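## Task

A round red tin sits on a shelf in one of the storage bays. Move only that tin onto the desk, leaving every other object where it is on its shelf, table or counter. The robot must not tip over or finish leaning. The tin must stay on the desk without the robot holding it, so open the gripper and back away at the end.

## Robot and tools

Robot: a Hello Robot Stretch 3 with a single arm. It has a two-wheel base (0.33 m long, 0.34 m wide), a lift that slides up a mast, and a telescoping arm pointing to the robot's right. The arm cannot reach forward, so to shift the gripper forward or back you drive the base. The base turns about the point midway between its wheels, 0.05 m behind its front edge. It cannot move sideways. With the arm pulled in and the wrist folded, a turn sweeps a circle of radius 0.28 m. An unfolded, level wrist reaches beyond that circle.

Frames: the base frame has its origin on the floor between the drive wheels, x forward, y left, z up. hand_pose is reported in this frame, at the point where the closed fingertips meet. With all wrist joints at zero, the hand frame's x is up, y points back along the arm toward the mast, and z points to the robot's rear. The odometry frame is where the base frame was when the scene began.

execute_actions: the argument actions is a list holding one action, or empty to just read state and images. An action may contain base, joints, or both, plus optional contact_limits. All its motions start at once and may finish at different times. base takes exactly one key, and it is a relative move from where the base last reported itself: translate_m is a straight drive in metres, -1 to 1, positive forward; rotate_rad is an on-the-spot turn in radians, -3.2 to 3.2, positive to the left (counter-clockwise seen from above). joints is one dictionary keyed by joint name, and each value is an absolute target, not an offset: lift_m 0 to 1.1 m (arm height); arm_m 0 to 0.52 m (extension); wrist_yaw_rad -1.345 to 4.42 (0 along the arm, positive swings toward the front, 3.0 folds over the base); wrist_pitch_rad -1.57 to 0.451 (0 level, negative tips fingertips down); wrist_roll_rad -2.911 to 2.911 (0 means fingers side by side, level); gripper_m -0.089 to 0.179 (larger is wider; the real fingertip gap is about 0.007 m less when almost shut and 0.025 m less fully open, and zero below 0.007); head_pan_rad -3.953 to 1.73 (0 forward, positive left, -1.57 faces along the arm); head_tilt_rad -1.53 to 0.419 (0 level, negative down). Tolerances for counting as done: lift and arm ±0.004, wrist yaw and roll ±0.02, pitch ±0.05, gripper ±0.004, head ±0.02. contact_limits accepts only arm_m: a motor effort percentage (1 to 100) at which the arm motion halts with contact_stop; use a negative sense when retracting. Low values are gentle but too low stops instantly, and the limit also caps holding force until the next action. cameras picks which images come back: head_camera, nav_camera, wrist_camera or all; omitted or null gives all, [] gives none. Unknown keys or out-of-range numbers cause the whole call to be rejected with no motion. One action runs at most 15 s. A joint or base you omit may still be driving toward its previous target.

wait: seconds from 0 to 10; commands nothing and returns state and images. zoom_image: camera plus region [x0, y0, x1, y1] in pixels of that camera's latest full image, top-left origin, at most 504 by 504. finished_scene: pass the current scene number; it closes the scene for good after the last command is held and reports success. Replying without any tool call ends everything.

Results: base_status and joint_status say how each motion ended. done for the base means the wheels turned the commanded amount, even with slip. off_target means it stopped short and may still push. After contact_stop, time_out or torque_fault the old target is dropped; a stopped arm or lift goes slack until commanded again, and a slack lift may sink under load or be pushed up by closing fingers on a surface. on_its_own lists uncommanded behaviour; its held at value is the target, not the position. A wrist servo pushed hard for several seconds switches off for 10 s (torque_fault). motor_effort gives percent effort, positive toward larger joint values, with the peak in brackets; readings carry fixed offsets and noise. A rest effort outside normal range suggests pushing or carrying. Positive wheel effort pushes forward. lidar_m gives 12 distances in metres in 30-degree sectors, first straight ahead, continuing counter-clockwise (4th left, 7th behind, 10th right), in a plane 0.17 m up; it misses glass, tabletops and thin legs, and robot parts can hide sectors 5, 6, 9 and 10. wrist_depth_mm and head_depth_mm are 7x7 grids of median depths in mm (head image is sideways); - means no reading. base_odometry counts wheel turns; turned_by_wheels and turned_by_imu give turning since the last result; base_tilt in degrees shows leaning forward or right, with a fixed bias up to about 4 degrees.

Cameras: head_camera and nav_camera move with the head pan and tilt; wrist_camera rides on the gripper. Calibration lines give intrinsics and base-to-camera transforms, with small errors.

Speed: the base is fast only when stowed (lift_m under 0.30, arm_m under 0.03, wrist_yaw_rad over 2.54); otherwise 0.10 m/s and 0.63 rad/s.

Gripping: command a gripper_m smaller than the object to squeeze; to let go, open at least 0.02 beyond where contact began. Status does not confirm a grasp. Overly hard squeezing triggers a stall guard that may let things slip; send a new value to regrip.

Cautions: fold or unfold the wrist only with lift_m 0.32 to 0.95, wrist_pitch_rad -0.4 and roll near 0; folded, the lift may go down to 0.25. Keep pitch at -0.5 or lower when yaw is below -0.4. Pushing an immovable thing with the gripper above roughly 0.45 m can tip the robot, as can a repeat push, a raised contact limit, driving while gripping something fixed, or snagging furniture (worst in reverse). If tilting, reverse the last move in small steps, free the gripper, and lower the lift to about 0.2. Avoid drops, slams, hard hits and knocking items over. Loose objects may get nudged occasionally. The simulation keeps running while you think.

Each tool is called after "Call:" by a JSON object that holds its "method" and its "body", one argument or row to a line.

## Session

Call:
{"method": "execute_actions", "body": {
  "actions": [
    {"joints":{"head_tilt_rad":-0.5}}
  ]
}}

Scene clock: 0.87 s.
base_odometry: x=+0.000 y=+0.000 heading=+0.000 (m, m, rad; odometry frame)
turned_by_wheels: +0.000 (rad since the last result)
turned_by_imu: +0.000 (rad since the last result)
base_tilt: forward=+0.1 right=+0.0 (deg)
lidar_m: 0.97 0.99 1.00 1.23 2.10 1.18 2.09 3.40 1.31 0.86 0.76 0.78
head_depth_mm: 715 769 828 903 994 1096 1170 / 781 846 922 1015 1127 1265 1226 / 856 933 1028 1143 1292 1412 1234 / 981 1081 1203 1342 1527 1482 1235 / 979 1063 1162 1278 1422 1485 1238 / 908 983 1062 1166 1284 1396 1240 / 845 908 980 1065 1163 1287 1250
base_status: not commanded
joint_positions: lift_m=+0.461 arm_m=-0.001 wrist_yaw_rad=+2.833 wrist_pitch_rad=-0.377 wrist_roll_rad=-0.017 gripper_m=+0.037 head_pan_rad=-0.010 head_tilt_rad=-0.493
joint_status: all done
motor_effort: left_wheel=+0(0) right_wheel=+0(0) lift_m=+41(41) arm_m=+0(0) wrist_yaw_rad=+0(0) wrist_pitch_rad=+6(6) wrist_roll_rad=+1(1) gripper_m=+1(0) head_pan_rad=+0(0) head_tilt_rad=-3(29) (%)
hand_pose: x=+0.0483 y=+0.0744 z=+0.4833 quat_wxyz=(+0.238, +0.701, +0.027, +0.672) (m; base frame)
wrist_depth_mm: - - - - 951 813 723 / - - - - - 873 766 / - - - - - 934 814 / - - - - - - 849 / 840 843 931 909 948 980 893 / 688 - 738 748 777 759 800 / 608 599 621 642 639 654 672
pictures: head_camera (sideways: a quarter turn clockwise sets it upright), nav_camera (sideways: a quarter turn counterclockwise sets it upright), wrist_camera
camera_calibration (this result's frames):
head_camera: T_world_to_cam=[[-0.518856, 0.0584551, -0.85286, 1.13608], [0.0766489, 0.996822, 0.0216912, -0.0305333], [0.851418, -0.0541162, -0.521688, 0.634403], [0, 0, 0, 1]] pos_world=[0.0516601, -0.00164185, 1.30054]
nav_camera: T_world_to_cam=[[0.509145, 0.0218595, 0.860403, -1.08462], [0.0217329, -0.999685, 0.0125377, 0.0355002], [0.860406, 0.0123156, -0.50946, 0.612847], [0, 0, 0, 1]] pos_world=[0.0241625, 0.0516508, 1.24499]
wrist_camera: T_world_to_cam=[[0.947535, -0.311176, 0.0731246, -0.0656734], [-0.107342, -0.525232, -0.844161, 0.480426], [0.30109, 0.792023, -0.531078, 0.353761], [0, 0, 0, 1]] pos_world=[0.00728392, -0.0482875, 0.598234]
Images, in order (width x height): head_camera 896x504, nav_camera 672x504, wrist_camera 644x364.

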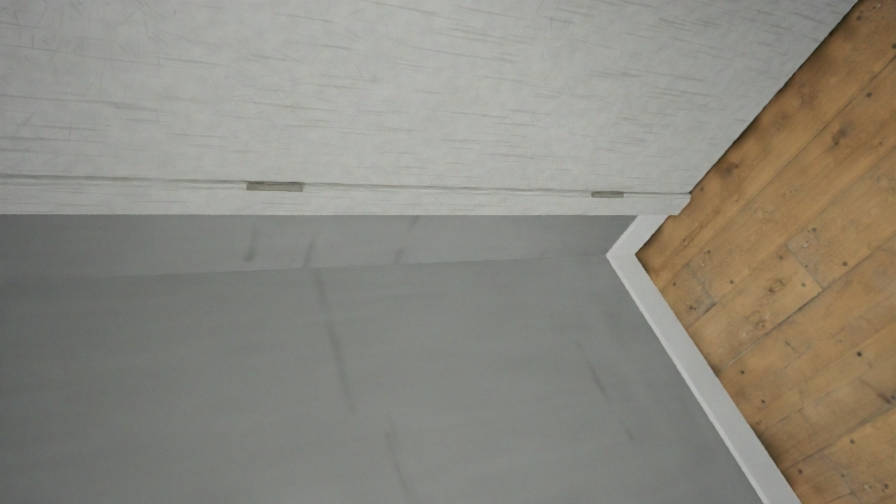

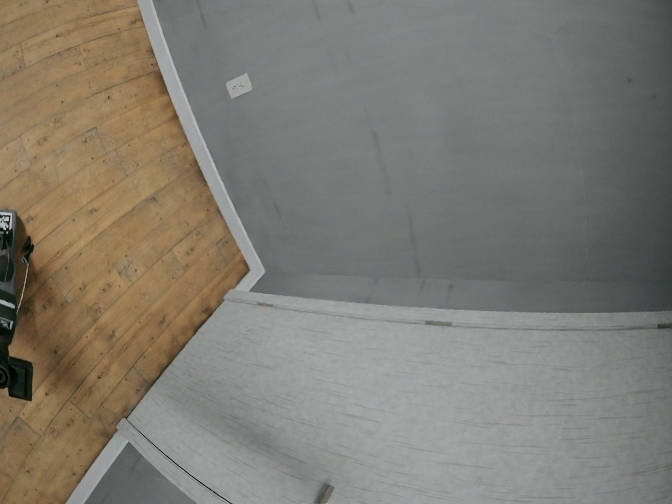

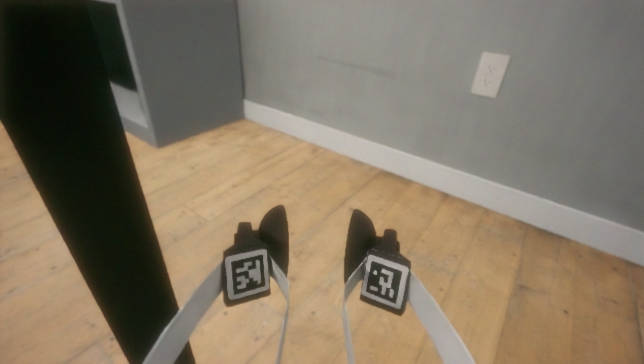

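Call:
{"method": "execute_actions", "body": {
  "actions": [
    {"joints":{"head_pan_rad":2.2,"head_tilt_rad":-0.4}}
  ],
  "cameras": ["nav_camera"]
}}

Call:
{"method": "execute_actions", "body": {
  "actions": [
    {"joints":{"head_pan_rad":1.7,"head_tilt_rad":-0.4}}
  ],
  "cameras": ["nav_camera","head_camera"]
}}

Call:
{"method": "execute_actions", "body": {
  "actions": [
    {"joints":{"head_pan_rad":-3.3}}
  ],
  "cameras": ["nav_camera","head_camera"]
}}

action 0: "joints": head_pan_rad = 2.2 is out of range -3.953 to 1.73

Scene clock: 7.83 s.
base_odometry: x=+0.000 y=+0.000 heading=+0.000 (m, m, rad; odometry frame)
turned_by_wheels: +0.000 (rad since the last result)
turned_by_imu: +0.001 (rad since the last result)
base_tilt: forward=+0.0 right=+0.0 (deg)
lidar_m: 0.97 1.00 1.01 1.23 2.10 1.18 2.09 3.40 1.30 0.86 0.76 0.78
head_depth_mm: 1032 1094 1166 1248 1340 1435 1284 / 1151 1228 1321 1426 1547 1549 1287 / 1166 1256 1377 1517 1678 1596 1293 / 1089 1172 1269 1386 1538 1594 1303 / 1024 1103 1217 1356 1818 1587 1303 / 1672 1866 1959 2071 2054 1648 1340 / 1644 1788 2049 2655 - - -
base_status: not commanded
joint_positions: lift_m=+0.461 arm_m=-0.001 wrist_yaw_rad=+2.833 wrist_pitch_rad=-0.377 wrist_roll_rad=-0.017 gripper_m=+0.037 head_pan_rad=+1.693 head_tilt_rad=-0.409
joint_status: all done
motor_effort: left_wheel=+0(0) right_wheel=+0(0) lift_m=+41(41) arm_m=+0(0) wrist_yaw_rad=+0(1) wrist_pitch_rad=+6(6) wrist_roll_rad=+1(1) gripper_m=+0(1) head_pan_rad=+4(51) head_tilt_rad=+5(16) (%)
hand_pose: x=+0.0483 y=+0.0744 z=+0.4833 quat_wxyz=(+0.238, +0.701, +0.027, +0.672) (m; base frame)
wrist_depth_mm: - - - - 953 835 733 / - - - - - 867 767 / - - - - - 952 797 / - - - - - 989 842 / 834 852 896 910 966 947 886 / 711 - 712 725 771 773 790 / 596 597 622 629 637 663 655
pictures: head_camera (sideways: a quarter turn clockwise sets it upright), nav_camera (sideways: a quarter turn counterclockwise sets it upright)
camera_calibration (this result's frames):
head_camera: T_world_to_cam=[[0.00154604, -0.448569, -0.893747, 1.18623], [-0.997965, -0.0576693, 0.0272178, -0.0311759], [-0.0637509, 0.891885, -0.447746, 0.543774], [0, 0, 0, 1]] pos_world=[0.00171969, 0.0453245, 1.30451]
nav_camera: T_world_to_cam=[[-0.0798027, 0.427745, 0.90037, -1.13316], [0.98821, 0.152344, 0.0152134, 0.0261196], [-0.130658, 0.890969, -0.434859, 0.521823], [0, 0, 0, 1]] pos_world=[-0.0480606, 0.0157968, 1.24679]
Images, in order (width x height): head_camera 896x504, nav_camera 672x504.

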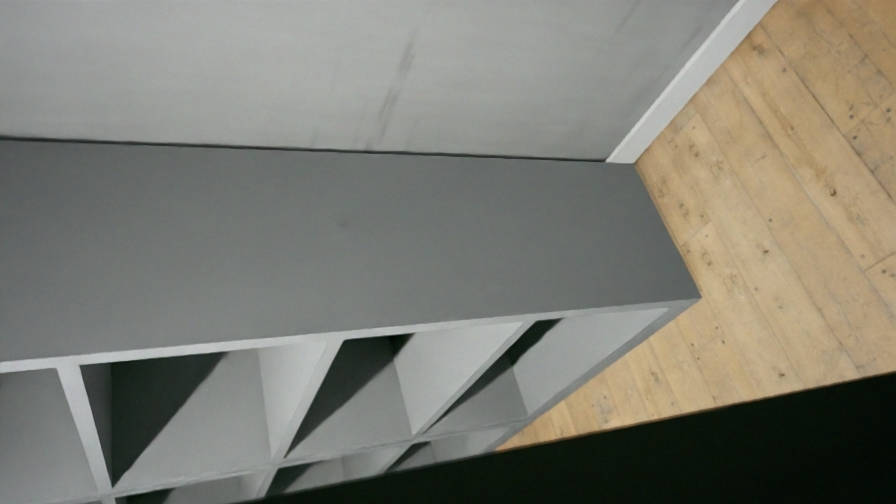

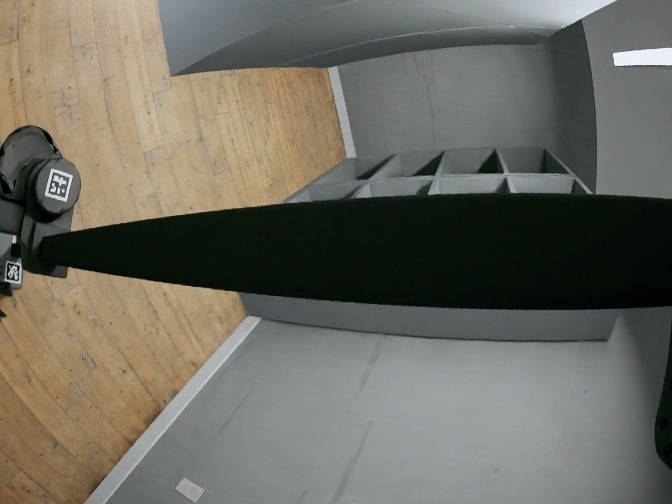

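Scene clock: 10.50 s.
base_odometry: x=+0.000 y=+0.000 heading=+0.000 (m, m, rad; odometry frame)
turned_by_wheels: +0.000 (rad since the last result)
turned_by_imu: +0.000 (rad since the last result)
base_tilt: forward=+0.0 right=+0.0 (deg)
lidar_m: 0.98 1.00 1.01 1.23 2.09 1.18 2.08 3.40 1.30 0.86 0.76 0.78
head_depth_mm: 962 1030 1108 1206 1339 1488 1285 / 1040 1113 1205 1307 1430 1526 1294 / 1122 1216 1318 1445 1600 1593 1293 / 2225 2381 2574 2654 2071 1593 1307 / 1989 2128 2272 2450 2072 1606 1303 / 1810 1907 2049 2230 2095 1614 1309 / 1697 1866 2109 2542 2116 1623 1320
base_status: not commanded
joint_positions: lift_m=+0.461 arm_m=-0.001 wrist_yaw_rad=+2.833 wrist_pitch_rad=-0.377 wrist_roll_rad=-0.017 gripper_m=+0.037 head_pan_rad=-3.293 head_tilt_rad=-0.409
joint_status: all done
motor_effort: left_wheel=+0(0) right_wheel=+0(0) lift_m=+41(41) arm_m=+0(1) wrist_yaw_rad=+1(1) wrist_pitch_rad=+6(6) wrist_roll_rad=+1(1) gripper_m=+0(0) head_pan_rad=-5(51) head_tilt_rad=+4(4) (%)
hand_pose: x=+0.0483 y=+0.0744 z=+0.4833 quat_wxyz=(+0.238, +0.701, +0.027, +0.672) (m; base frame)
wrist_depth_mm: - - - - 976 833 728 / - - - - - 872 775 / - - - - - 937 833 / - - - - - - 872 / 837 889 900 912 947 944 886 / 711 - 722 742 774 773 775 / 616 599 620 634 645 655 685
pictures: head_camera (sideways: a quarter turn clockwise sets it upright), nav_camera (sideways: a quarter turn counterclockwise sets it upright)
camera_calibration (this result's frames):
head_camera: T_world_to_cam=[[0.432358, -0.119514, -0.893747, 1.1836], [-0.213672, -0.976526, 0.0272178, -0.0359601], [-0.87602, 0.179201, -0.447746, 0.548729], [0, 0, 0, 1]] pos_world=[-0.0387259, 0.00800844, 1.30451]
nav_camera: T_world_to_cam=[[-0.433415, 0.0385407, 0.90037, -1.131], [0.119876, 0.992672, 0.0152134, 0.0314165], [-0.893186, 0.114526, -0.434859, 0.526474], [0, 0, 0, 1]] pos_world=[-0.0237211, -0.0478917, 1.24679]
Images, in order (width x height): head_camera 896x504, nav_camera 672x504.

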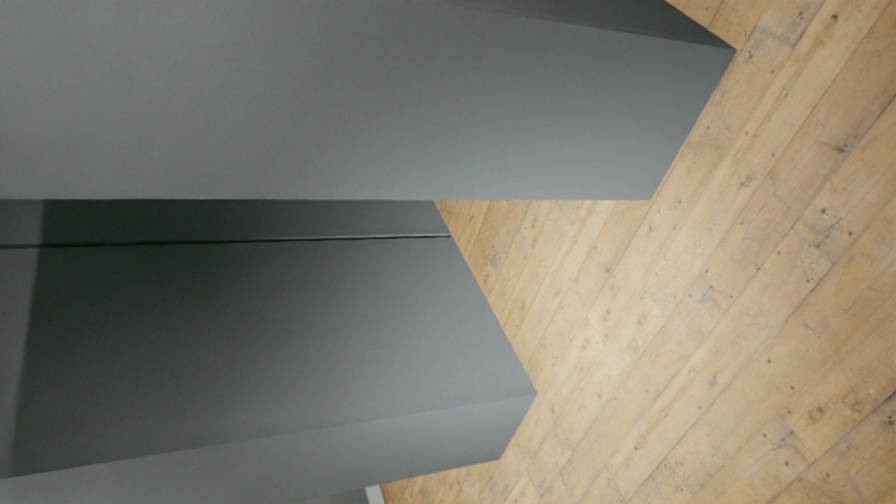

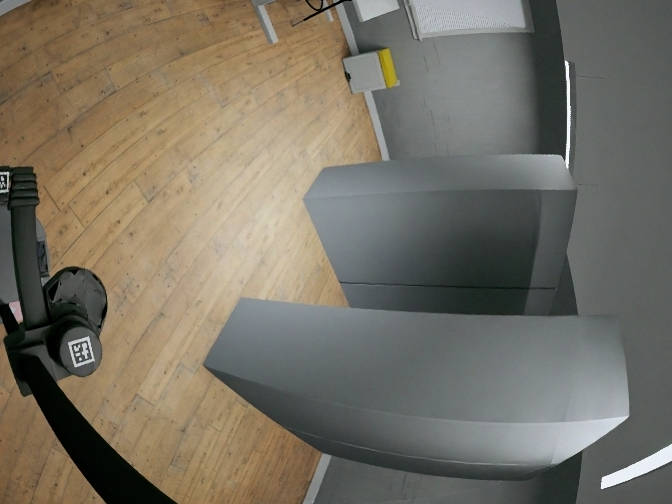

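Call:
{"method": "execute_actions", "body": {
  "actions": [
    {"base":{"rotate_rad":-2.7},"joints":{"head_pan_rad":0,"lift_m":0.27}}
  ],
  "cameras": []
}}

Call:
{"method": "execute_actions", "body": {
  "actions": [
    {"base":{"translate_m":1.0}}
  ],
  "cameras": []
}}

Call:
{"method": "execute_actions", "body": {
  "actions": [
    {"base":{"translate_m":0.6},"joints":{"head_pan_rad":-1.2}}
  ],
  "cameras": ["nav_camera","head_camera"]
}}

Scene clock: 22.07 s.
base_odometry: x=+0.000 y=+0.000 heading=-2.700 (m, m, rad; odometry frame)
turned_by_wheels: -2.700 (rad since the last result)
turned_by_imu: -2.649 (rad since the last result)
base_tilt: forward=+0.0 right=+0.0 (deg)
lidar_m: 2.47 1.45 0.89 0.76 0.78 0.93 1.00 1.00 1.19 1.23 1.18 1.33
head_depth_mm: 1711 1832 1967 2165 2036 1575 1289 / 3306 3543 2358 2460 2055 1579 1295 / 3274 3590 3824 2905 2056 1594 1303 / 3228 3488 3617 2913 2072 1602 1302 / 3138 3381 3584 2998 2079 1615 1311 / 3058 3265 3496 2978 2091 1607 1315 / 3010 3201 2448 2679 2126 1611 1317
base_status: done
joint_positions: lift_m=+0.270 arm_m=-0.001 wrist_yaw_rad=+2.833 wrist_pitch_rad=-0.378 wrist_roll_rad=-0.017 gripper_m=+0.037 head_pan_rad=-0.007 head_tilt_rad=-0.408
joint_status: all done
motor_effort: left_wheel=+4(17) right_wheel=-3(7) lift_m=+36(36) arm_m=+0(1) wrist_yaw_rad=+0(1) wrist_pitch_rad=+6(6) wrist_roll_rad=+1(1) gripper_m=+1(0) head_pan_rad=+3(51) head_tilt_rad=+4(5) (%)
hand_pose: x=+0.0483 y=+0.0743 z=+0.2919 quat_wxyz=(+0.238, +0.701, +0.027, +0.672) (m; base frame)
wrist_depth_mm: - 659 763 863 - - - / - 720 814 996 - - - / - 777 880 - - - - / - 730 760 773 794 823 873 / 564 592 607 625 649 641 647 / 476 - - 496 513 523 546 / - - - 434 435 444 454
pictures: none
No camera images: the call's "cameras" was empty. Leave "cameras" out to get every camera's image.

Scene clock: 27.00 s.
base_odometry: x=-0.904 y=-0.428 heading=-2.700 (m, m, rad; odometry frame)
turned_by_wheels: +0.000 (rad since the last result)
turned_by_imu: +0.008 (rad since the last result)
base_tilt: forward=+0.1 right=-0.1 (deg)
lidar_m: 2.41 1.27 1.11 0.99 1.00 1.19 1.98 1.76 1.02 0.92 1.42 1.20
head_depth_mm: 2566 2822 3054 2861 1959 1571 1289 / 2496 2722 2967 2911 2050 1586 1290 / 2433 2676 2873 2895 2059 1600 1295 / 2382 2565 2785 2560 2072 1607 1301 / 2321 2474 2673 2577 2090 1611 1311 / 2263 2428 2656 2822 2090 1615 1310 / 2208 2351 2499 1693 2035 1628 1320
base_status: done
joint_positions: lift_m=+0.270 arm_m=-0.001 wrist_yaw_rad=+2.833 wrist_pitch_rad=-0.378 wrist_roll_rad=-0.017 gripper_m=+0.037 head_pan_rad=-0.007 head_tilt_rad=-0.408
joint_status: not commanded
motor_effort: left_wheel=+4(17) right_wheel=-3(4) lift_m=+37(37) arm_m=+0(0) wrist_yaw_rad=-1(1) wrist_pitch_rad=+6(6) wrist_roll_rad=+1(1) gripper_m=+0(0) head_pan_rad=+4(3) head_tilt_rad=+4(5) (%)
hand_pose: x=+0.0483 y=+0.0743 z=+0.2919 quat_wxyz=(+0.238, +0.701, +0.027, +0.672) (m; base frame)
wrist_depth_mm: - 836 964 - - - - / - 942 - - - - - / - 936 982 - - - - / - 742 742 762 795 831 826 / 562 582 604 618 646 645 658 / 473 - - 502 515 523 535 / - - - 426 438 445 450
pictures: none
No camera images: the call's "cameras" was empty. Leave "cameras" out to get every camera's image.

Scene clock: 30.63 s.
base_odometry: x=-1.446 y=-0.684 heading=-2.700 (m, m, rad; odometry frame)
turned_by_wheels: +0.000 (rad since the last result)
turned_by_imu: +0.005 (rad since the last result)
base_tilt: forward=+0.0 right=+0.0 (deg)
lidar_m: 1.81 1.10 0.86 1.11 1.11 1.34 2.50 2.24 1.07 1.82 0.82 0.96
head_depth_mm: 2126 2306 2494 2671 2041 1574 1285 / 2150 2326 2529 2687 2039 1585 1288 / 2171 2344 2551 2691 2066 1588 1290 / 1089 1135 1182 1241 1299 1359 1236 / 670 720 782 849 946 1070 1213 / 661 718 784 869 966 1087 1230 / 671 730 800 886 985 1118 1258
base_status: done
joint_positions: lift_m=+0.270 arm_m=-0.001 wrist_yaw_rad=+2.833 wrist_pitch_rad=-0.378 wrist_roll_rad=-0.017 gripper_m=+0.037 head_pan_rad=-1.193 head_tilt_rad=-0.408
joint_status: all done
motor_effort: left_wheel=+3(16) right_wheel=-2(7) lift_m=+36(37) arm_m=-1(1) wrist_yaw_rad=+0(0) wrist_pitch_rad=+6(6) wrist_roll_rad=+1(1) gripper_m=+1(1) head_pan_rad=-5(51) head_tilt_rad=+4(4) (%)
hand_pose: x=+0.0483 y=+0.0743 z=+0.2919 quat_wxyz=(+0.238, +0.701, +0.027, +0.672) (m; base frame)
wrist_depth_mm: - 924 - - - - - / - - - - - - - / - 964 994 - - - - / - 734 731 774 785 803 842 / 555 588 606 600 640 633 664 / 467 - - 497 528 519 532 / - - - 436 440 445 448
pictures: head_camera (sideways: a quarter turn clockwise sets it upright), nav_camera (sideways: a quarter turn counterclockwise sets it upright)
camera_calibration (this result's frames):
head_camera: T_world_to_cam=[[-0.114732, 0.432683, -0.894216, 1.18755], [0.950828, 0.308515, 0.0272855, -0.0431517], [0.287685, -0.847115, -0.446803, 0.540404], [0, 0, 0, 1]] pos_world=[0.0218134, -0.0427356, 1.30456]
nav_camera: T_world_to_cam=[[0.185162, -0.392714, 0.900828, -1.13537], [-0.917435, -0.397593, 0.015246, 0.0377016], [0.352175, -0.829274, -0.433909, 0.517641], [0, 0, 0, 1]] pos_world=[0.062517, -0.00162176, 1.24681]
Images, in order (width x height): head_camera 896x504, nav_camera 672x504.

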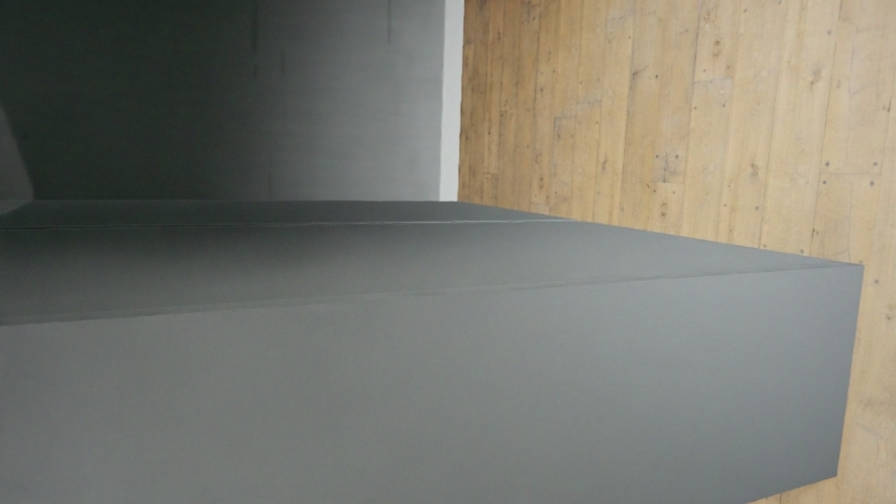

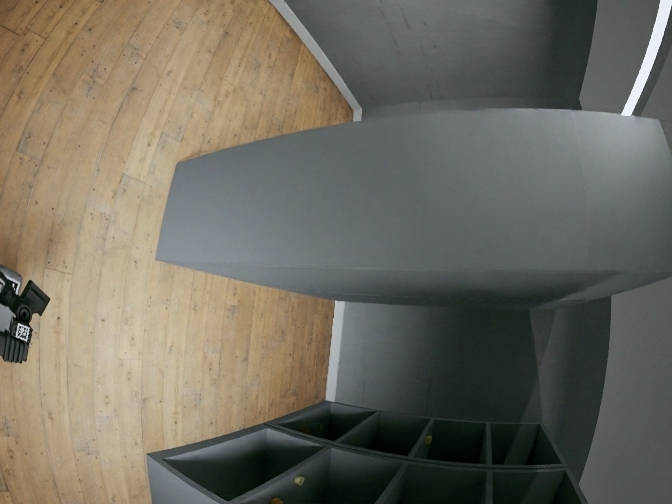

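Call:
{"method": "execute_actions", "body": {
  "actions": [
    {"joints":{"head_pan_rad":-2.25,"head_tilt_rad":-0.25}}
  ],
  "cameras": ["nav_camera","head_camera"]
}}

Scene clock: 37.27 s.
base_odometry: x=-1.446 y=-0.684 heading=-2.700 (m, m, rad; odometry frame)
turned_by_wheels: +0.000 (rad since the last result)
turned_by_imu: +0.001 (rad since the last result)
base_tilt: forward=+0.0 right=+0.0 (deg)
lidar_m: 1.81 1.10 0.86 1.11 1.11 1.34 2.50 2.24 1.07 1.82 0.82 0.96
head_depth_mm: 2011 2073 2187 2370 2350 1836 1437 / 2339 2465 2628 2735 2453 1853 1442 / 2475 2664 2794 2828 2319 1720 1454 / 1088 1137 1199 1254 1326 1398 1412 / 964 1001 1051 1101 1182 1265 1352 / 1418 1301 1750 1564 1585 1719 1469 / 1629 1687 1790 1791 1818 1812 1476
base_status: not commanded
joint_positions: lift_m=+0.270 arm_m=-0.001 wrist_yaw_rad=+2.833 wrist_pitch_rad=-0.378 wrist_roll_rad=-0.017 gripper_m=+0.037 head_pan_rad=-2.243 head_tilt_rad=-0.261
joint_status: all done
motor_effort: left_wheel=+3(3) right_wheel=-2(2) lift_m=+37(37) arm_m=-1(0) wrist_yaw_rad=+0(1) wrist_pitch_rad=+6(6) wrist_roll_rad=+1(1) gripper_m=-1(0) head_pan_rad=-3(52) head_tilt_rad=+5(20) (%)
hand_pose: x=+0.0483 y=+0.0743 z=+0.2919 quat_wxyz=(+0.238, +0.701, +0.027, +0.672) (m; base frame)
wrist_depth_mm: - 943 - - - - - / - - - - - - - / - 991 965 - - - - / - 729 750 775 769 829 843 / 565 595 594 605 648 645 662 / 473 - - 504 520 524 534 / - - - 427 432 443 450
pictures: head_camera (sideways: a quarter turn clockwise sets it upright), nav_camera (sideways: a quarter turn counterclockwise sets it upright)
camera_calibration (this result's frames):
head_camera: T_world_to_cam=[[0.233711, 0.208605, -0.949665, 1.25779], [0.74368, -0.667545, 0.0363845, -0.0537401], [-0.626353, -0.71475, -0.311149, 0.369445], [0, 0, 0, 1]] pos_world=[-0.0225914, -0.034195, 1.31139]
nav_camera: T_world_to_cam=[[-0.163467, -0.249143, 0.954571, -1.20339], [-0.799813, 0.599929, 0.0196165, 0.0312909], [-0.577562, -0.760271, -0.297337, 0.34558], [0, 0, 0, 1]] pos_world=[0.0279057, -0.0558552, 1.25086]
Images, in order (width x height): head_camera 896x504, nav_camera 672x504.

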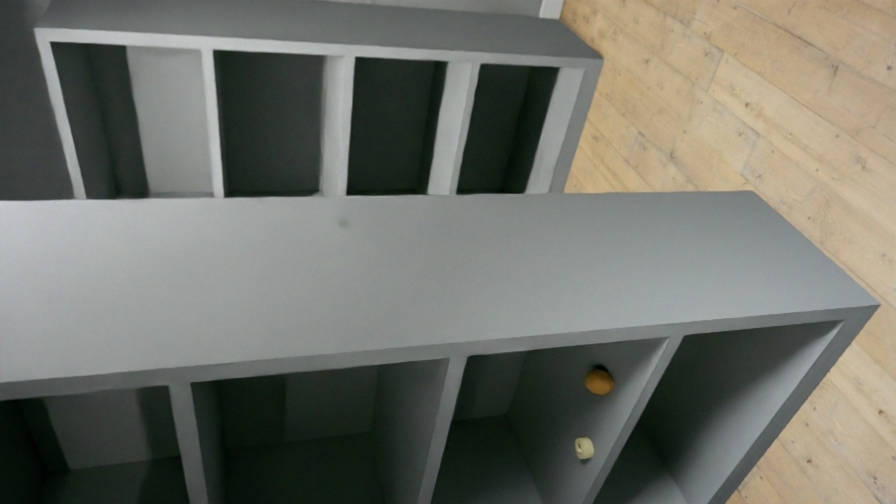

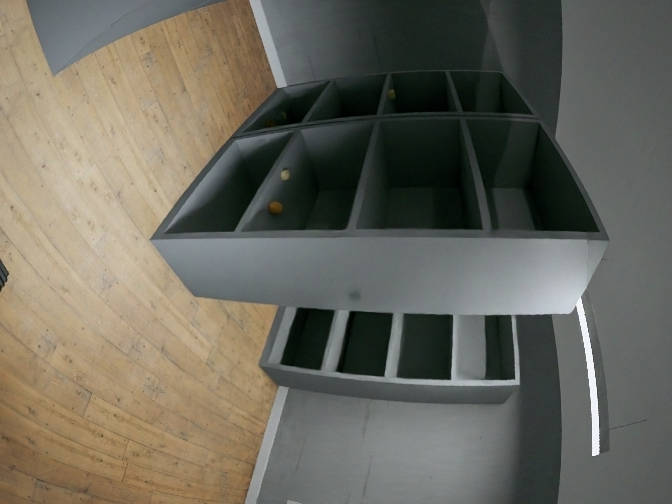

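Call:
{"method": "execute_actions", "body": {
  "actions": [
    {"base":{"translate_m":0.25},"joints":{"head_pan_rad":-1.3,"head_tilt_rad":-0.5}}
  ],
  "cameras": []
}}

Call:
{"method": "execute_actions", "body": {
  "actions": [
    {"base":{"rotate_rad":-1.6}}
  ],
  "cameras": ["nav_camera","head_camera"]
}}

Scene clock: 46.00 s.
base_odometry: x=-1.672 y=-0.791 heading=-2.700 (m, m, rad; odometry frame)
turned_by_wheels: +0.000 (rad since the last result)
turned_by_imu: +0.003 (rad since the last result)
base_tilt: forward=+0.1 right=+0.0 (deg)
lidar_m: 1.56 0.90 0.76 0.76 1.16 1.40 2.61 1.34 1.22 0.75 0.75 2.19
head_depth_mm: 2121 2339 2603 2452 1842 1471 1227 / 2142 2330 2591 2490 1856 1481 1227 / 605 666 741 2165 1732 1404 1202 / 591 649 720 806 915 1065 1201 / 593 650 723 810 923 1069 1210 / 593 653 727 814 928 1077 1216 / 596 654 727 817 932 1420 1245
base_status: done
joint_positions: lift_m=+0.270 arm_m=-0.001 wrist_yaw_rad=+2.833 wrist_pitch_rad=-0.378 wrist_roll_rad=-0.017 gripper_m=+0.037 head_pan_rad=-1.307 head_tilt_rad=-0.494
joint_status: all done
motor_effort: left_wheel=+2(15) right_wheel=-2(6) lift_m=+36(37) arm_m=-1(1) wrist_yaw_rad=+1(0) wrist_pitch_rad=+6(6) wrist_roll_rad=+1(1) gripper_m=+1(0) head_pan_rad=+4(49) head_tilt_rad=-3(21) (%)
hand_pose: x=+0.0483 y=+0.0743 z=+0.2919 quat_wxyz=(+0.238, +0.701, +0.027, +0.672) (m; base frame)
wrist_depth_mm: - 997 - - - - - / - - - - - - - / - 984 989 955 - - - / - 738 748 756 792 809 852 / 556 573 603 610 627 656 645 / 479 - - 507 519 527 537 / - - - 431 436 443 452
pictures: none
No camera images: the call's "cameras" was empty. Leave "cameras" out to get every camera's image.

Scene clock: 48.27 s.
base_odometry: x=-1.672 y=-0.791 heading=+1.984 (m, m, rad; odometry frame)
turned_by_wheels: -1.600 (rad since the last result)
turned_by_imu: -1.569 (rad since the last result)
base_tilt: forward=+0.0 right=+0.0 (deg)
lidar_m: 0.75 0.75 2.21 1.56 0.90 0.77 0.76 1.16 1.38 2.49 1.39 1.22
head_depth_mm: 2313 2545 2813 2453 1836 1475 1220 / 2308 2540 2811 2475 1853 1478 1226 / 2297 2545 2789 2508 1860 1481 1233 / 2305 2530 2812 2515 1861 1486 1236 / 2289 2539 2821 2543 1873 1497 1235 / 2324 2518 2747 2546 1896 1504 1249 / 2180 2314 2707 2553 1883 1506 1242
base_status: done
joint_positions: lift_m=+0.270 arm_m=-0.001 wrist_yaw_rad=+2.833 wrist_pitch_rad=-0.378 wrist_roll_rad=-0.017 gripper_m=+0.037 head_pan_rad=-1.307 head_tilt_rad=-0.494
joint_status: not commanded
motor_effort: left_wheel=+4(18) right_wheel=-3(8) lift_m=+36(37) arm_m=-1(1) wrist_yaw_rad=+0(0) wrist_pitch_rad=+6(6) wrist_roll_rad=+1(1) gripper_m=+0(1) head_pan_rad=+3(4) head_tilt_rad=-3(3) (%)
hand_pose: x=+0.0483 y=+0.0742 z=+0.2919 quat_wxyz=(+0.238, +0.701, +0.027, +0.672) (m; base frame)
wrist_depth_mm: - - - - - - 580 / - - - - - 759 590 / - 962 986 - - 761 609 / - 742 741 770 778 767 632 / 567 585 588 610 638 634 621 / 477 - - 504 519 530 539 / - - - 430 437 446 450
pictures: head_camera (sideways: a quarter turn clockwise sets it upright), nav_camera (sideways: a quarter turn counterclockwise sets it upright)
camera_calibration (this result's frames):
head_camera: T_world_to_cam=[[-0.0845346, 0.515907, -0.852464, 1.13291], [0.980288, 0.196385, 0.0216406, -0.0359797], [0.178575, -0.833831, -0.522338, 0.639354], [0, 0, 0, 1]] pos_world=[0.016868, -0.0442986, 1.3005]
nav_camera: T_world_to_cam=[[0.159212, -0.484795, 0.860014, -1.08198], [-0.956372, -0.291885, 0.0125131, 0.0414986], [0.244959, -0.824486, -0.510116, 0.617455], [0, 0, 0, 1]] pos_world=[0.0607018, -0.00334487, 1.24498]
Images, in order (width x height): head_camera 896x504, nav_camera 672x504.

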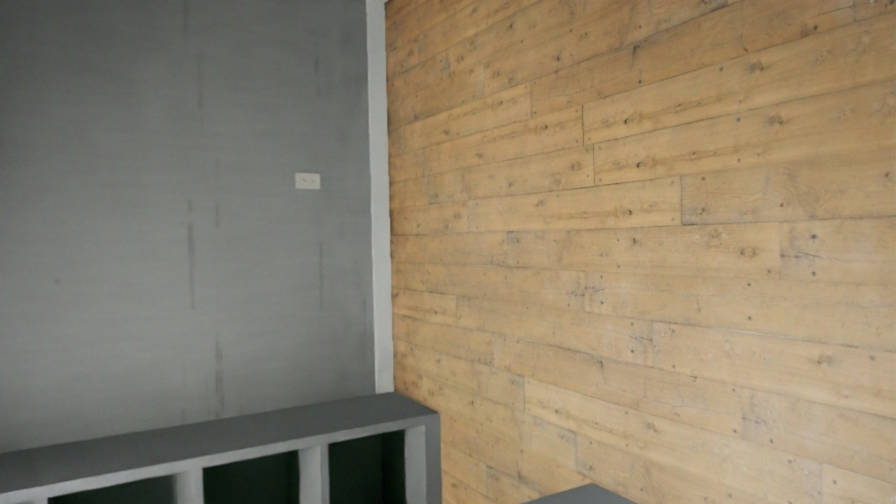

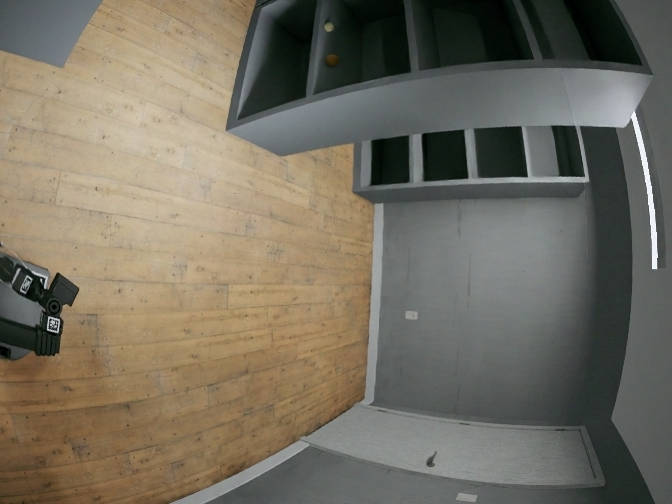

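Call:
{"method": "execute_actions", "body": {
  "actions": [
    {"base":{"rotate_rad":1.31},"joints":{"head_tilt_rad":-0.4}}
  ],
  "cameras": []
}}

Call:
{"method": "execute_actions", "body": {
  "actions": [
    {"base":{"translate_m":0.7}}
  ],
  "cameras": ["nav_camera","head_camera"]
}}

Scene clock: 61.63 s.
base_odometry: x=-1.672 y=-0.791 heading=-2.990 (m, m, rad; odometry frame)
turned_by_wheels: +1.310 (rad since the last result)
turned_by_imu: +1.286 (rad since the last result)
base_tilt: forward=+0.0 right=+0.0 (deg)
lidar_m: 1.58 1.57 0.90 0.76 1.17 1.22 1.72 2.52 1.22 1.89 0.75 0.78
head_depth_mm: 1527 1650 1791 1912 1922 1575 1284 / 2308 2469 2643 2463 2043 1593 1297 / 2284 2453 2650 2777 2054 1603 1297 / 2243 2409 2630 2789 2075 1607 1303 / 2191 2349 2569 2698 1916 985 1090 / 600 637 685 742 819 905 1019 / 571 614 662 721 789 875 978
base_status: done
joint_positions: lift_m=+0.270 arm_m=-0.001 wrist_yaw_rad=+2.833 wrist_pitch_rad=-0.378 wrist_roll_rad=-0.017 gripper_m=+0.037 head_pan_rad=-1.307 head_tilt_rad=-0.408
joint_status: all done
motor_effort: left_wheel=-4(13) right_wheel=+3(11) lift_m=+37(37) arm_m=-1(1) wrist_yaw_rad=+0(1) wrist_pitch_rad=+6(6) wrist_roll_rad=+1(1) gripper_m=+0(0) head_pan_rad=+3(3) head_tilt_rad=+4(15) (%)
hand_pose: x=+0.0483 y=+0.0742 z=+0.2919 quat_wxyz=(+0.238, +0.701, +0.027, +0.672) (m; base frame)
wrist_depth_mm: - - - - - - - / - - - - - - - / - 965 892 - - - - / - 714 721 724 796 830 847 / 556 577 605 606 627 638 653 / 473 - - 499 524 515 541 / - - - 433 435 445 458
pictures: none
No camera images: the call's "cameras" was empty. Leave "cameras" out to get every camera's image.

Scene clock: 65.77 s.
base_odometry: x=-2.364 y=-0.897 heading=-2.990 (m, m, rad; odometry frame)
turned_by_wheels: +0.000 (rad since the last result)
turned_by_imu: +0.005 (rad since the last result)
base_tilt: forward=+0.1 right=+0.0 (deg)
lidar_m: 1.37 0.92 1.40 1.07 0.81 1.56 2.21 1.65 0.57 0.47 1.32 1.82
head_depth_mm: 358 390 428 473 531 604 700 / 767 1213 466 485 532 594 672 / 920 1219 1230 758 1229 978 1164 / 1050 1183 1245 1415 1355 1516 1299 / 1146 1951 2169 2357 2075 1612 1308 / 1834 2006 2173 2359 2114 1618 1310 / 1818 1950 2110 2301 2138 1624 1324
base_status: done
joint_positions: lift_m=+0.270 arm_m=-0.001 wrist_yaw_rad=+2.833 wrist_pitch_rad=-0.378 wrist_roll_rad=-0.017 gripper_m=+0.037 head_pan_rad=-1.307 head_tilt_rad=-0.408
joint_status: not commanded
motor_effort: left_wheel=-4(12) right_wheel=+3(11) lift_m=+36(37) arm_m=-1(1) wrist_yaw_rad=-1(1) wrist_pitch_rad=+6(6) wrist_roll_rad=+1(1) gripper_m=+0(1) head_pan_rad=+4(4) head_tilt_rad=+4(4) (%)
hand_pose: x=+0.0483 y=+0.0742 z=+0.2918 quat_wxyz=(+0.238, +0.701, +0.027, +0.672) (m; base frame)
wrist_depth_mm: - - - - - 822 671 / - - - - - 853 720 / - 967 984 - - 912 733 / - 716 755 782 781 830 761 / 551 577 607 621 640 632 657 / 472 - - 500 516 517 533 / - - - 433 435 441 452
pictures: head_camera (sideways: a quarter turn clockwise sets it upright), nav_camera (sideways: a quarter turn counterclockwise sets it upright)
camera_calibration (this result's frames):
head_camera: T_world_to_cam=[[-0.0649618, 0.443406, -0.893964, 1.18692], [0.979727, 0.198474, 0.0272491, -0.0432806], [0.189511, -0.87407, -0.44731, 0.541663], [0, 0, 0, 1]] pos_world=[0.0168566, -0.0442457, 1.30453]
nav_camera: T_world_to_cam=[[0.139478, -0.411702, 0.900581, -1.13477], [-0.956665, -0.290792, 0.0152285, 0.0379638], [0.255612, -0.863679, -0.43442, 0.518895], [0, 0, 0, 1]] pos_world=[0.0619593, -0.00799092, 1.2468]
Images, in order (width x height): head_camera 896x504, nav_camera 672x504.

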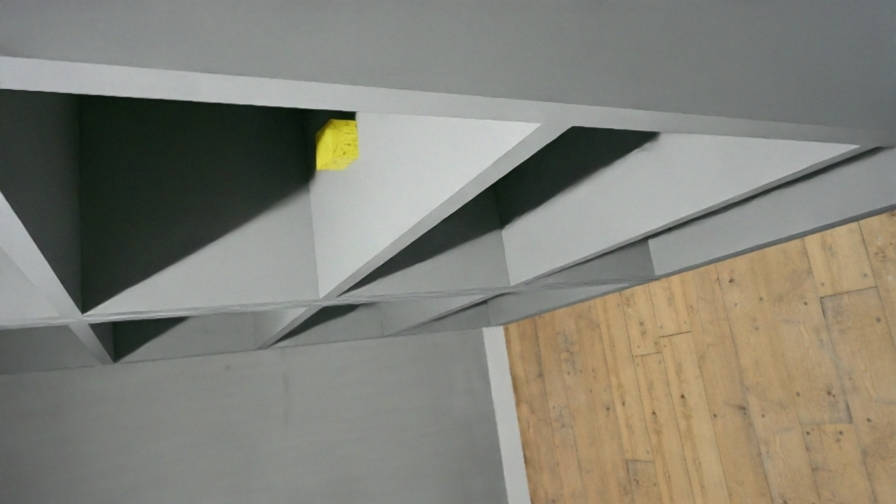

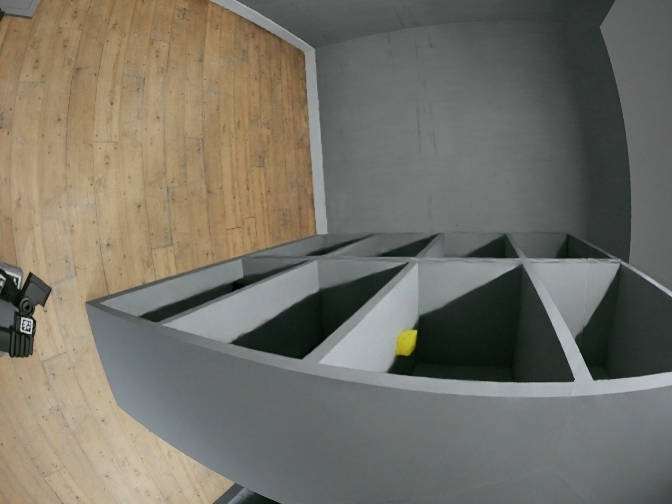

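Call:
{"method": "execute_actions", "body": {
  "actions": [
    {"base":{"translate_m":0.45}}
  ],
  "cameras": []
}}

Call:
{"method": "execute_actions", "body": {
  "actions": [
    {"base":{"rotate_rad":-1.8}}
  ],
  "cameras": []
}}

Call:
{"method": "execute_actions", "body": {
  "actions": [
    {"base":{"translate_m":0.7},"joints":{"head_pan_rad":-1.2,"head_tilt_rad":-0.6}}
  ],
  "cameras": ["nav_camera","head_camera"]
}}

Scene clock: 82.37 s.
base_odometry: x=-2.809 y=-0.965 heading=-2.990 (m, m, rad; odometry frame)
turned_by_wheels: +0.000 (rad since the last result)
turned_by_imu: +0.004 (rad since the last result)
base_tilt: forward=+0.0 right=+0.0 (deg)
lidar_m: 0.96 0.52 0.54 1.35 1.03 1.38 2.52 0.71 0.65 1.26 2.08 1.27
head_depth_mm: 1008 1083 1155 1309 1317 1490 1258 / 1772 1950 1535 1555 1506 1531 1293 / 1752 1915 2106 2258 2032 1601 1293 / 1774 1910 2096 2285 2071 1605 1305 / 1732 1858 2037 2211 2079 1616 1307 / 1697 1821 1958 2162 2114 1618 1305 / 1651 1778 1907 2075 2116 1630 1315
base_status: done
joint_positions: lift_m=+0.270 arm_m=-0.001 wrist_yaw_rad=+2.833 wrist_pitch_rad=-0.378 wrist_roll_rad=-0.017 gripper_m=+0.037 head_pan_rad=-1.307 head_tilt_rad=-0.408
joint_status: not commanded
motor_effort: left_wheel=-4(10) right_wheel=+3(11) lift_m=+37(37) arm_m=-1(1) wrist_yaw_rad=+0(0) wrist_pitch_rad=+6(6) wrist_roll_rad=+1(1) gripper_m=+0(1) head_pan_rad=+4(3) head_tilt_rad=+4(4) (%)
hand_pose: x=+0.0483 y=+0.0742 z=+0.2918 quat_wxyz=(+0.238, +0.701, +0.027, +0.672) (m; base frame)
wrist_depth_mm: - - - - 556 444 515 / - - - - 596 470 657 / - 973 996 923 629 522 712 / - 744 743 760 672 593 760 / 567 582 590 612 632 612 651 / 472 - - 503 517 526 528 / - - - 428 441 443 456
pictures: none
No camera images: the call's "cameras" was empty. Leave "cameras" out to get every camera's image.

Scene clock: 84.80 s.
base_odometry: x=-2.809 y=-0.965 heading=+1.493 (m, m, rad; odometry frame)
turned_by_wheels: -1.800 (rad since the last result)
turned_by_imu: -1.765 (rad since the last result)
base_tilt: forward=+0.1 right=+0.0 (deg)
lidar_m: 1.26 2.08 1.64 1.04 0.63 0.52 0.66 1.21 1.03 2.06 3.37 0.65
head_depth_mm: 1965 2051 2170 2329 2039 1580 1290 / 2204 2359 2542 2617 2053 1591 1297 / 2547 2774 3001 2906 2058 1591 1294 / 2997 3313 3706 2926 2082 1598 1298 / 3375 3608 - 2987 2092 1607 1304 / 3243 3443 3701 3011 2116 1612 1311 / 3095 3268 3520 3034 2111 1638 1316
base_status: done
joint_positions: lift_m=+0.270 arm_m=-0.001 wrist_yaw_rad=+2.833 wrist_pitch_rad=-0.378 wrist_roll_rad=-0.017 gripper_m=+0.037 head_pan_rad=-1.307 head_tilt_rad=-0.408
joint_status: not commanded
motor_effort: left_wheel=+4(17) right_wheel=-3(8) lift_m=+37(37) arm_m=-1(1) wrist_yaw_rad=+0(1) wrist_pitch_rad=+6(6) wrist_roll_rad=+1(1) gripper_m=+1(1) head_pan_rad=+4(3) head_tilt_rad=+4(4) (%)
hand_pose: x=+0.0483 y=+0.0742 z=+0.2918 quat_wxyz=(+0.238, +0.701, +0.027, +0.672) (m; base frame)
wrist_depth_mm: - 925 - - - - - / - 979 - - - - - / - 970 972 - - - - / - 729 745 763 801 813 849 / 563 592 605 611 641 640 662 / 471 - - 498 509 517 537 / - - - 431 436 445 454
pictures: none
No camera images: the call's "cameras" was empty. Leave "cameras" out to get every camera's image.

Scene clock: 88.93 s.
base_odometry: x=-2.755 y=-0.267 heading=+1.494 (m, m, rad; odometry frame)
turned_by_wheels: +0.000 (rad since the last result)
turned_by_imu: +0.005 (rad since the last result)
base_tilt: forward=+0.0 right=+0.0 (deg)
lidar_m: 0.61 0.58 1.55 1.53 1.38 1.14 1.19 1.76 0.33 0.35 0.62 0.63
head_depth_mm: 361 386 415 448 396 334 587 / 422 458 498 496 397 326 673 / 508 557 607 510 399 327 652 / 525 587 642 513 401 328 297 / 507 561 619 516 401 329 292 / 489 540 603 518 403 330 292 / 471 519 577 520 405 331 290
base_status: done
joint_positions: lift_m=+0.270 arm_m=-0.001 wrist_yaw_rad=+2.833 wrist_pitch_rad=-0.378 wrist_roll_rad=-0.017 gripper_m=+0.037 head_pan_rad=-1.207 head_tilt_rad=-0.593
joint_status: all done
motor_effort: left_wheel=+3(17) right_wheel=-3(6) lift_m=+36(37) arm_m=-1(1) wrist_yaw_rad=+0(0) wrist_pitch_rad=+6(6) wrist_roll_rad=+1(1) gripper_m=+0(1) head_pan_rad=+3(16) head_tilt_rad=-3(21) (%)
hand_pose: x=+0.0483 y=+0.0742 z=+0.2918 quat_wxyz=(+0.238, +0.701, +0.027, +0.672) (m; base frame)
wrist_depth_mm: - - - - - - - / - - - - - - - / - 977 - - - - 825 / - 740 741 771 788 811 486 / 560 588 606 615 639 652 509 / 478 - - 499 519 533 436 / - - - 421 432 444 367
pictures: head_camera (sideways: a quarter turn clockwise sets it upright), nav_camera (sideways: a quarter turn counterclockwise sets it upright)
camera_calibration (this result's frames):
head_camera: T_world_to_cam=[[-0.164373, 0.580854, -0.797239, 1.0614], [0.956513, 0.291301, 0.0150254, -0.02722], [0.240964, -0.7601, -0.603477, 0.744534], [0, 0, 0, 1]] pos_world=[0.021095, -0.0426677, 1.29591]
nav_camera: T_world_to_cam=[[0.235864, -0.543205, 0.805789, -1.01175], [-0.922185, -0.386637, 0.00929187, 0.0454852], [0.306501, -0.745278, -0.59213, 0.723781], [0, 0, 0, 1]] pos_world=[0.0587417, 0.0074178, 1.24341]
Images, in order (width x height): head_camera 896x504, nav_camera 672x504.

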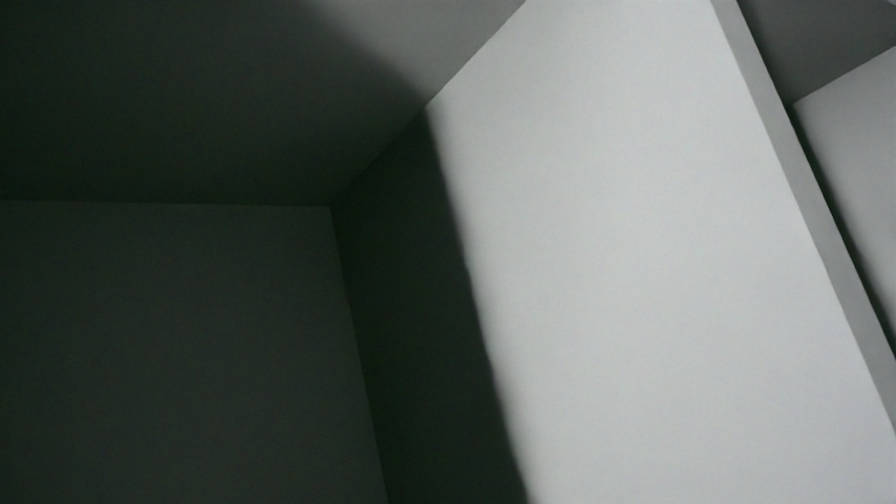

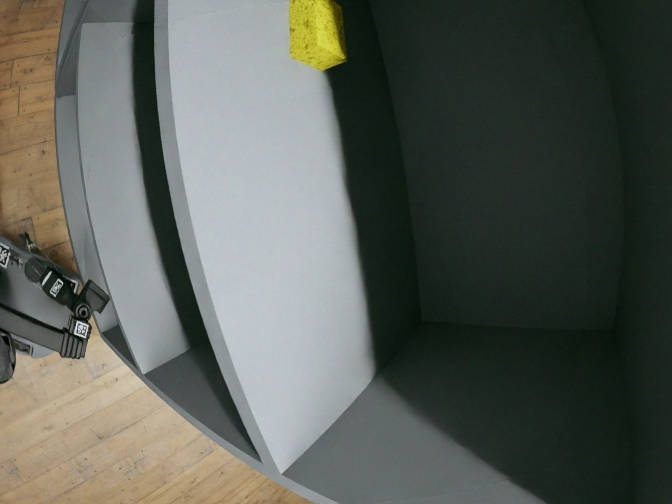

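Call:
{"method": "execute_actions", "body": {
  "actions": [
    {"base":{"translate_m":-0.4},"joints":{"head_pan_rad":0,"head_tilt_rad":-0.8}}
  ],
  "cameras": ["nav_camera"]
}}

Scene clock: 97.63 s.
base_odometry: x=-2.786 y=-0.666 heading=+1.494 (m, m, rad; odometry frame)
turned_by_wheels: +0.000 (rad since the last result)
turned_by_imu: -0.001 (rad since the last result)
base_tilt: forward=+0.0 right=+0.0 (deg)
lidar_m: 0.96 1.02 1.86 1.25 1.13 0.77 0.88 1.66 1.48 2.35 0.42 0.88
head_depth_mm: 803 633 503 1004 848 830 1065 / 856 632 550 1007 867 1178 1092 / 909 635 1198 1008 1275 1202 1104 / 913 665 1213 1040 1363 1250 1102 / 863 735 1160 1306 1420 1255 1104 / 816 933 1087 1442 1452 1254 1108 / 782 1006 1386 1686 1463 1257 1107
base_status: done
joint_positions: lift_m=+0.270 arm_m=-0.001 wrist_yaw_rad=+2.833 wrist_pitch_rad=-0.378 wrist_roll_rad=-0.017 gripper_m=+0.037 head_pan_rad=-0.007 head_tilt_rad=-0.791
joint_status: all done
motor_effort: left_wheel=+4(11) right_wheel=-3(10) lift_m=+37(36) arm_m=-1(1) wrist_yaw_rad=+2(0) wrist_pitch_rad=+6(6) wrist_roll_rad=+1(1) gripper_m=+0(0) head_pan_rad=+4(51) head_tilt_rad=-4(20) (%)
hand_pose: x=+0.0483 y=+0.0742 z=+0.2918 quat_wxyz=(+0.238, +0.701, +0.027, +0.672) (m; base frame)
wrist_depth_mm: - - - - - - - / - - - - - - - / - 951 - - - - - / - 731 768 770 770 812 874 / 566 587 614 612 638 659 635 / 476 - - 504 511 526 537 / - - - 435 437 448 452
pictures: nav_camera (sideways: a quarter turn counterclockwise sets it upright)
camera_calibration (this result's frames):
nav_camera: T_world_to_cam=[[0.738941, 0.0219987, 0.673411, -0.842284], [0.0274275, -0.999621, 0.00255874, 0.0484598], [0.673212, 0.0165792, -0.739264, 0.912925], [0, 0, 0, 1]] pos_world=[0.00647763, 0.051835, 1.24197]
Images, in order (width x height): nav_camera 672x504.

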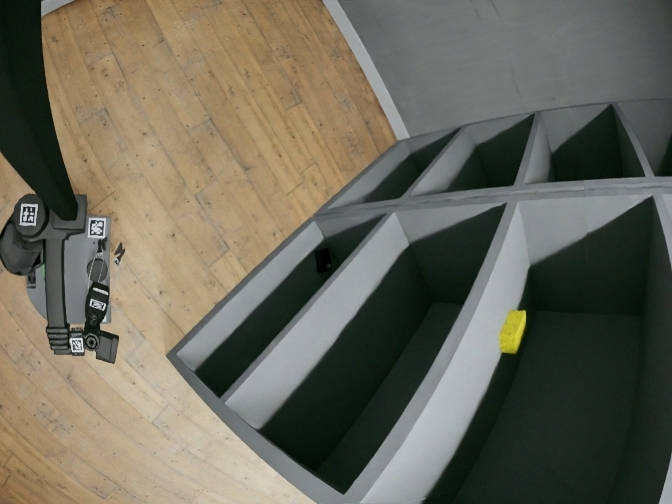

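Call:
{"method": "execute_actions", "body": {
  "actions": [
    {"base":{"rotate_rad":0.8},"joints":{"head_pan_rad":1.2,"head_tilt_rad":-0.5}}
  ],
  "cameras": ["nav_camera"]
}}

Call:
{"method": "execute_actions", "body": {
  "actions": [
    {"base":{"translate_m":0.6},"joints":{"head_pan_rad":-1.0}}
  ],
  "cameras": ["nav_camera"]
}}

Scene clock: 105.30 s.
base_odometry: x=-2.786 y=-0.666 heading=+2.294 (m, m, rad; odometry frame)
turned_by_wheels: +0.800 (rad since the last result)
turned_by_imu: +0.786 (rad since the last result)
base_tilt: forward=+0.0 right=+0.0 (deg)
lidar_m: 1.85 1.46 1.14 0.82 0.76 1.65 1.24 2.06 3.05 0.42 0.94 0.96
head_depth_mm: 1064 1182 1331 1510 1696 1460 1215 / 1031 1135 1276 1446 1647 1469 1224 / 995 1095 1225 1378 1572 1466 1225 / 963 1057 1172 1314 1497 1475 1226 / 932 1025 1130 1266 1427 1475 1228 / 904 989 1087 1210 1369 1475 1234 / 880 954 1047 1167 1310 1431 1237
base_status: done
joint_positions: lift_m=+0.270 arm_m=-0.001 wrist_yaw_rad=+2.833 wrist_pitch_rad=-0.378 wrist_roll_rad=-0.017 gripper_m=+0.037 head_pan_rad=+1.193 head_tilt_rad=-0.507
joint_status: all done
motor_effort: left_wheel=-4(13) right_wheel=+3(12) lift_m=+37(37) arm_m=-2(1) wrist_yaw_rad=+0(0) wrist_pitch_rad=+6(6) wrist_roll_rad=+1(1) gripper_m=+0(1) head_pan_rad=+4(51) head_tilt_rad=+3(26) (%)
hand_pose: x=+0.0483 y=+0.0742 z=+0.2918 quat_wxyz=(+0.238, +0.701, +0.027, +0.672) (m; base frame)
wrist_depth_mm: - 833 - - - - - / - 914 - - - - - / - 882 967 - - - - / - 722 740 782 790 805 831 / 563 567 606 618 642 639 647 / 474 - - 504 519 522 541 / - - - 428 435 448 450
pictures: nav_camera (sideways: a quarter turn counterclockwise sets it upright)
camera_calibration (this result's frames):
nav_camera: T_world_to_cam=[[0.166725, 0.493671, 0.853517, -1.07356], [0.940827, -0.338672, 0.0121062, 0.0304556], [0.295039, 0.800993, -0.520924, 0.631212], [0, 0, 0, 1]] pos_world=[-0.0358963, 0.0347017, 1.24474]
Images, in order (width x height): nav_camera 672x504.

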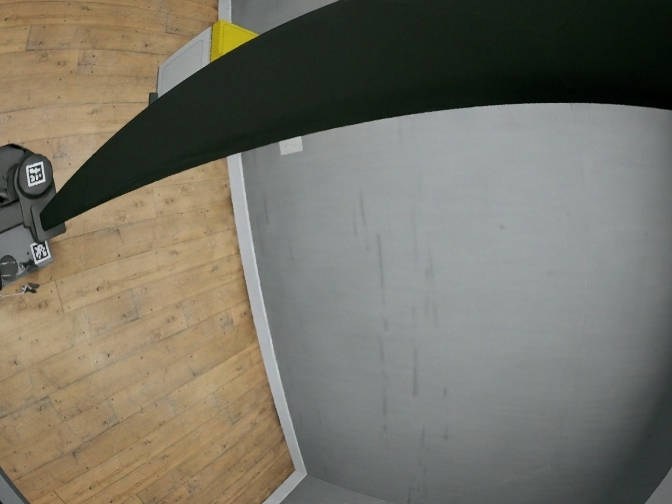

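Scene clock: 108.93 s.
base_odometry: x=-3.183 y=-0.216 heading=+2.293 (m, m, rad; odometry frame)
turned_by_wheels: +0.000 (rad since the last result)
turned_by_imu: +0.004 (rad since the last result)
base_tilt: forward=+0.0 right=+0.0 (deg)
lidar_m: 1.25 1.35 1.08 1.07 1.14 1.10 2.04 0.76 0.92 0.75 0.56 1.28
head_depth_mm: 541 630 732 579 1042 862 773 / 445 503 579 599 830 867 1087 / 453 500 547 614 704 821 995 / 941 1040 730 681 1055 951 1174 / 1034 1151 898 1334 1097 1353 1213 / 1126 1259 907 1482 1142 1401 1241 / 1166 1250 990 1394 1489 1447 1239
base_status: done
joint_positions: lift_m=+0.270 arm_m=-0.001 wrist_yaw_rad=+2.833 wrist_pitch_rad=-0.378 wrist_roll_rad=-0.017 gripper_m=+0.037 head_pan_rad=-0.993 head_tilt_rad=-0.507
joint_status: all done
motor_effort: left_wheel=-4(11) right_wheel=+3(10) lift_m=+37(37) arm_m=-1(1) wrist_yaw_rad=+1(1) wrist_pitch_rad=+6(6) wrist_roll_rad=+1(1) gripper_m=+0(0) head_pan_rad=-4(51) head_tilt_rad=+4(4) (%)
hand_pose: x=+0.0483 y=+0.0742 z=+0.2918 quat_wxyz=(+0.238, +0.701, +0.027, +0.672) (m; base frame)
wrist_depth_mm: - 927 959 - - - - / - - - - - - - / - 978 998 - - - - / - 728 762 769 795 813 842 / 559 580 611 610 625 639 660 / 480 - - 503 517 525 546 / - - - 430 429 447 456
pictures: nav_camera (sideways: a quarter turn counterclockwise sets it upright)
camera_calibration (this result's frames):
nav_camera: T_world_to_cam=[[0.306989, -0.420994, 0.853535, -1.07443], [-0.819462, -0.573005, 0.0121073, 0.0411919], [0.483983, -0.703156, -0.520895, 0.630022], [0, 0, 0, 1]] pos_world=[0.0586753, 0.0142761, 1.24474]
Images, in order (width x height): nav_camera 672x504.

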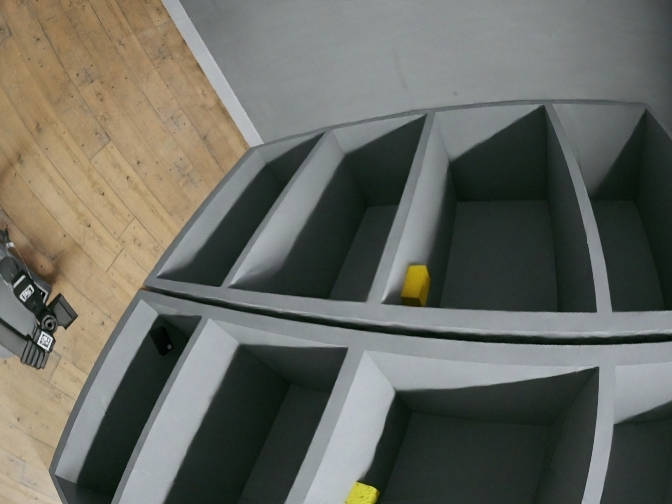

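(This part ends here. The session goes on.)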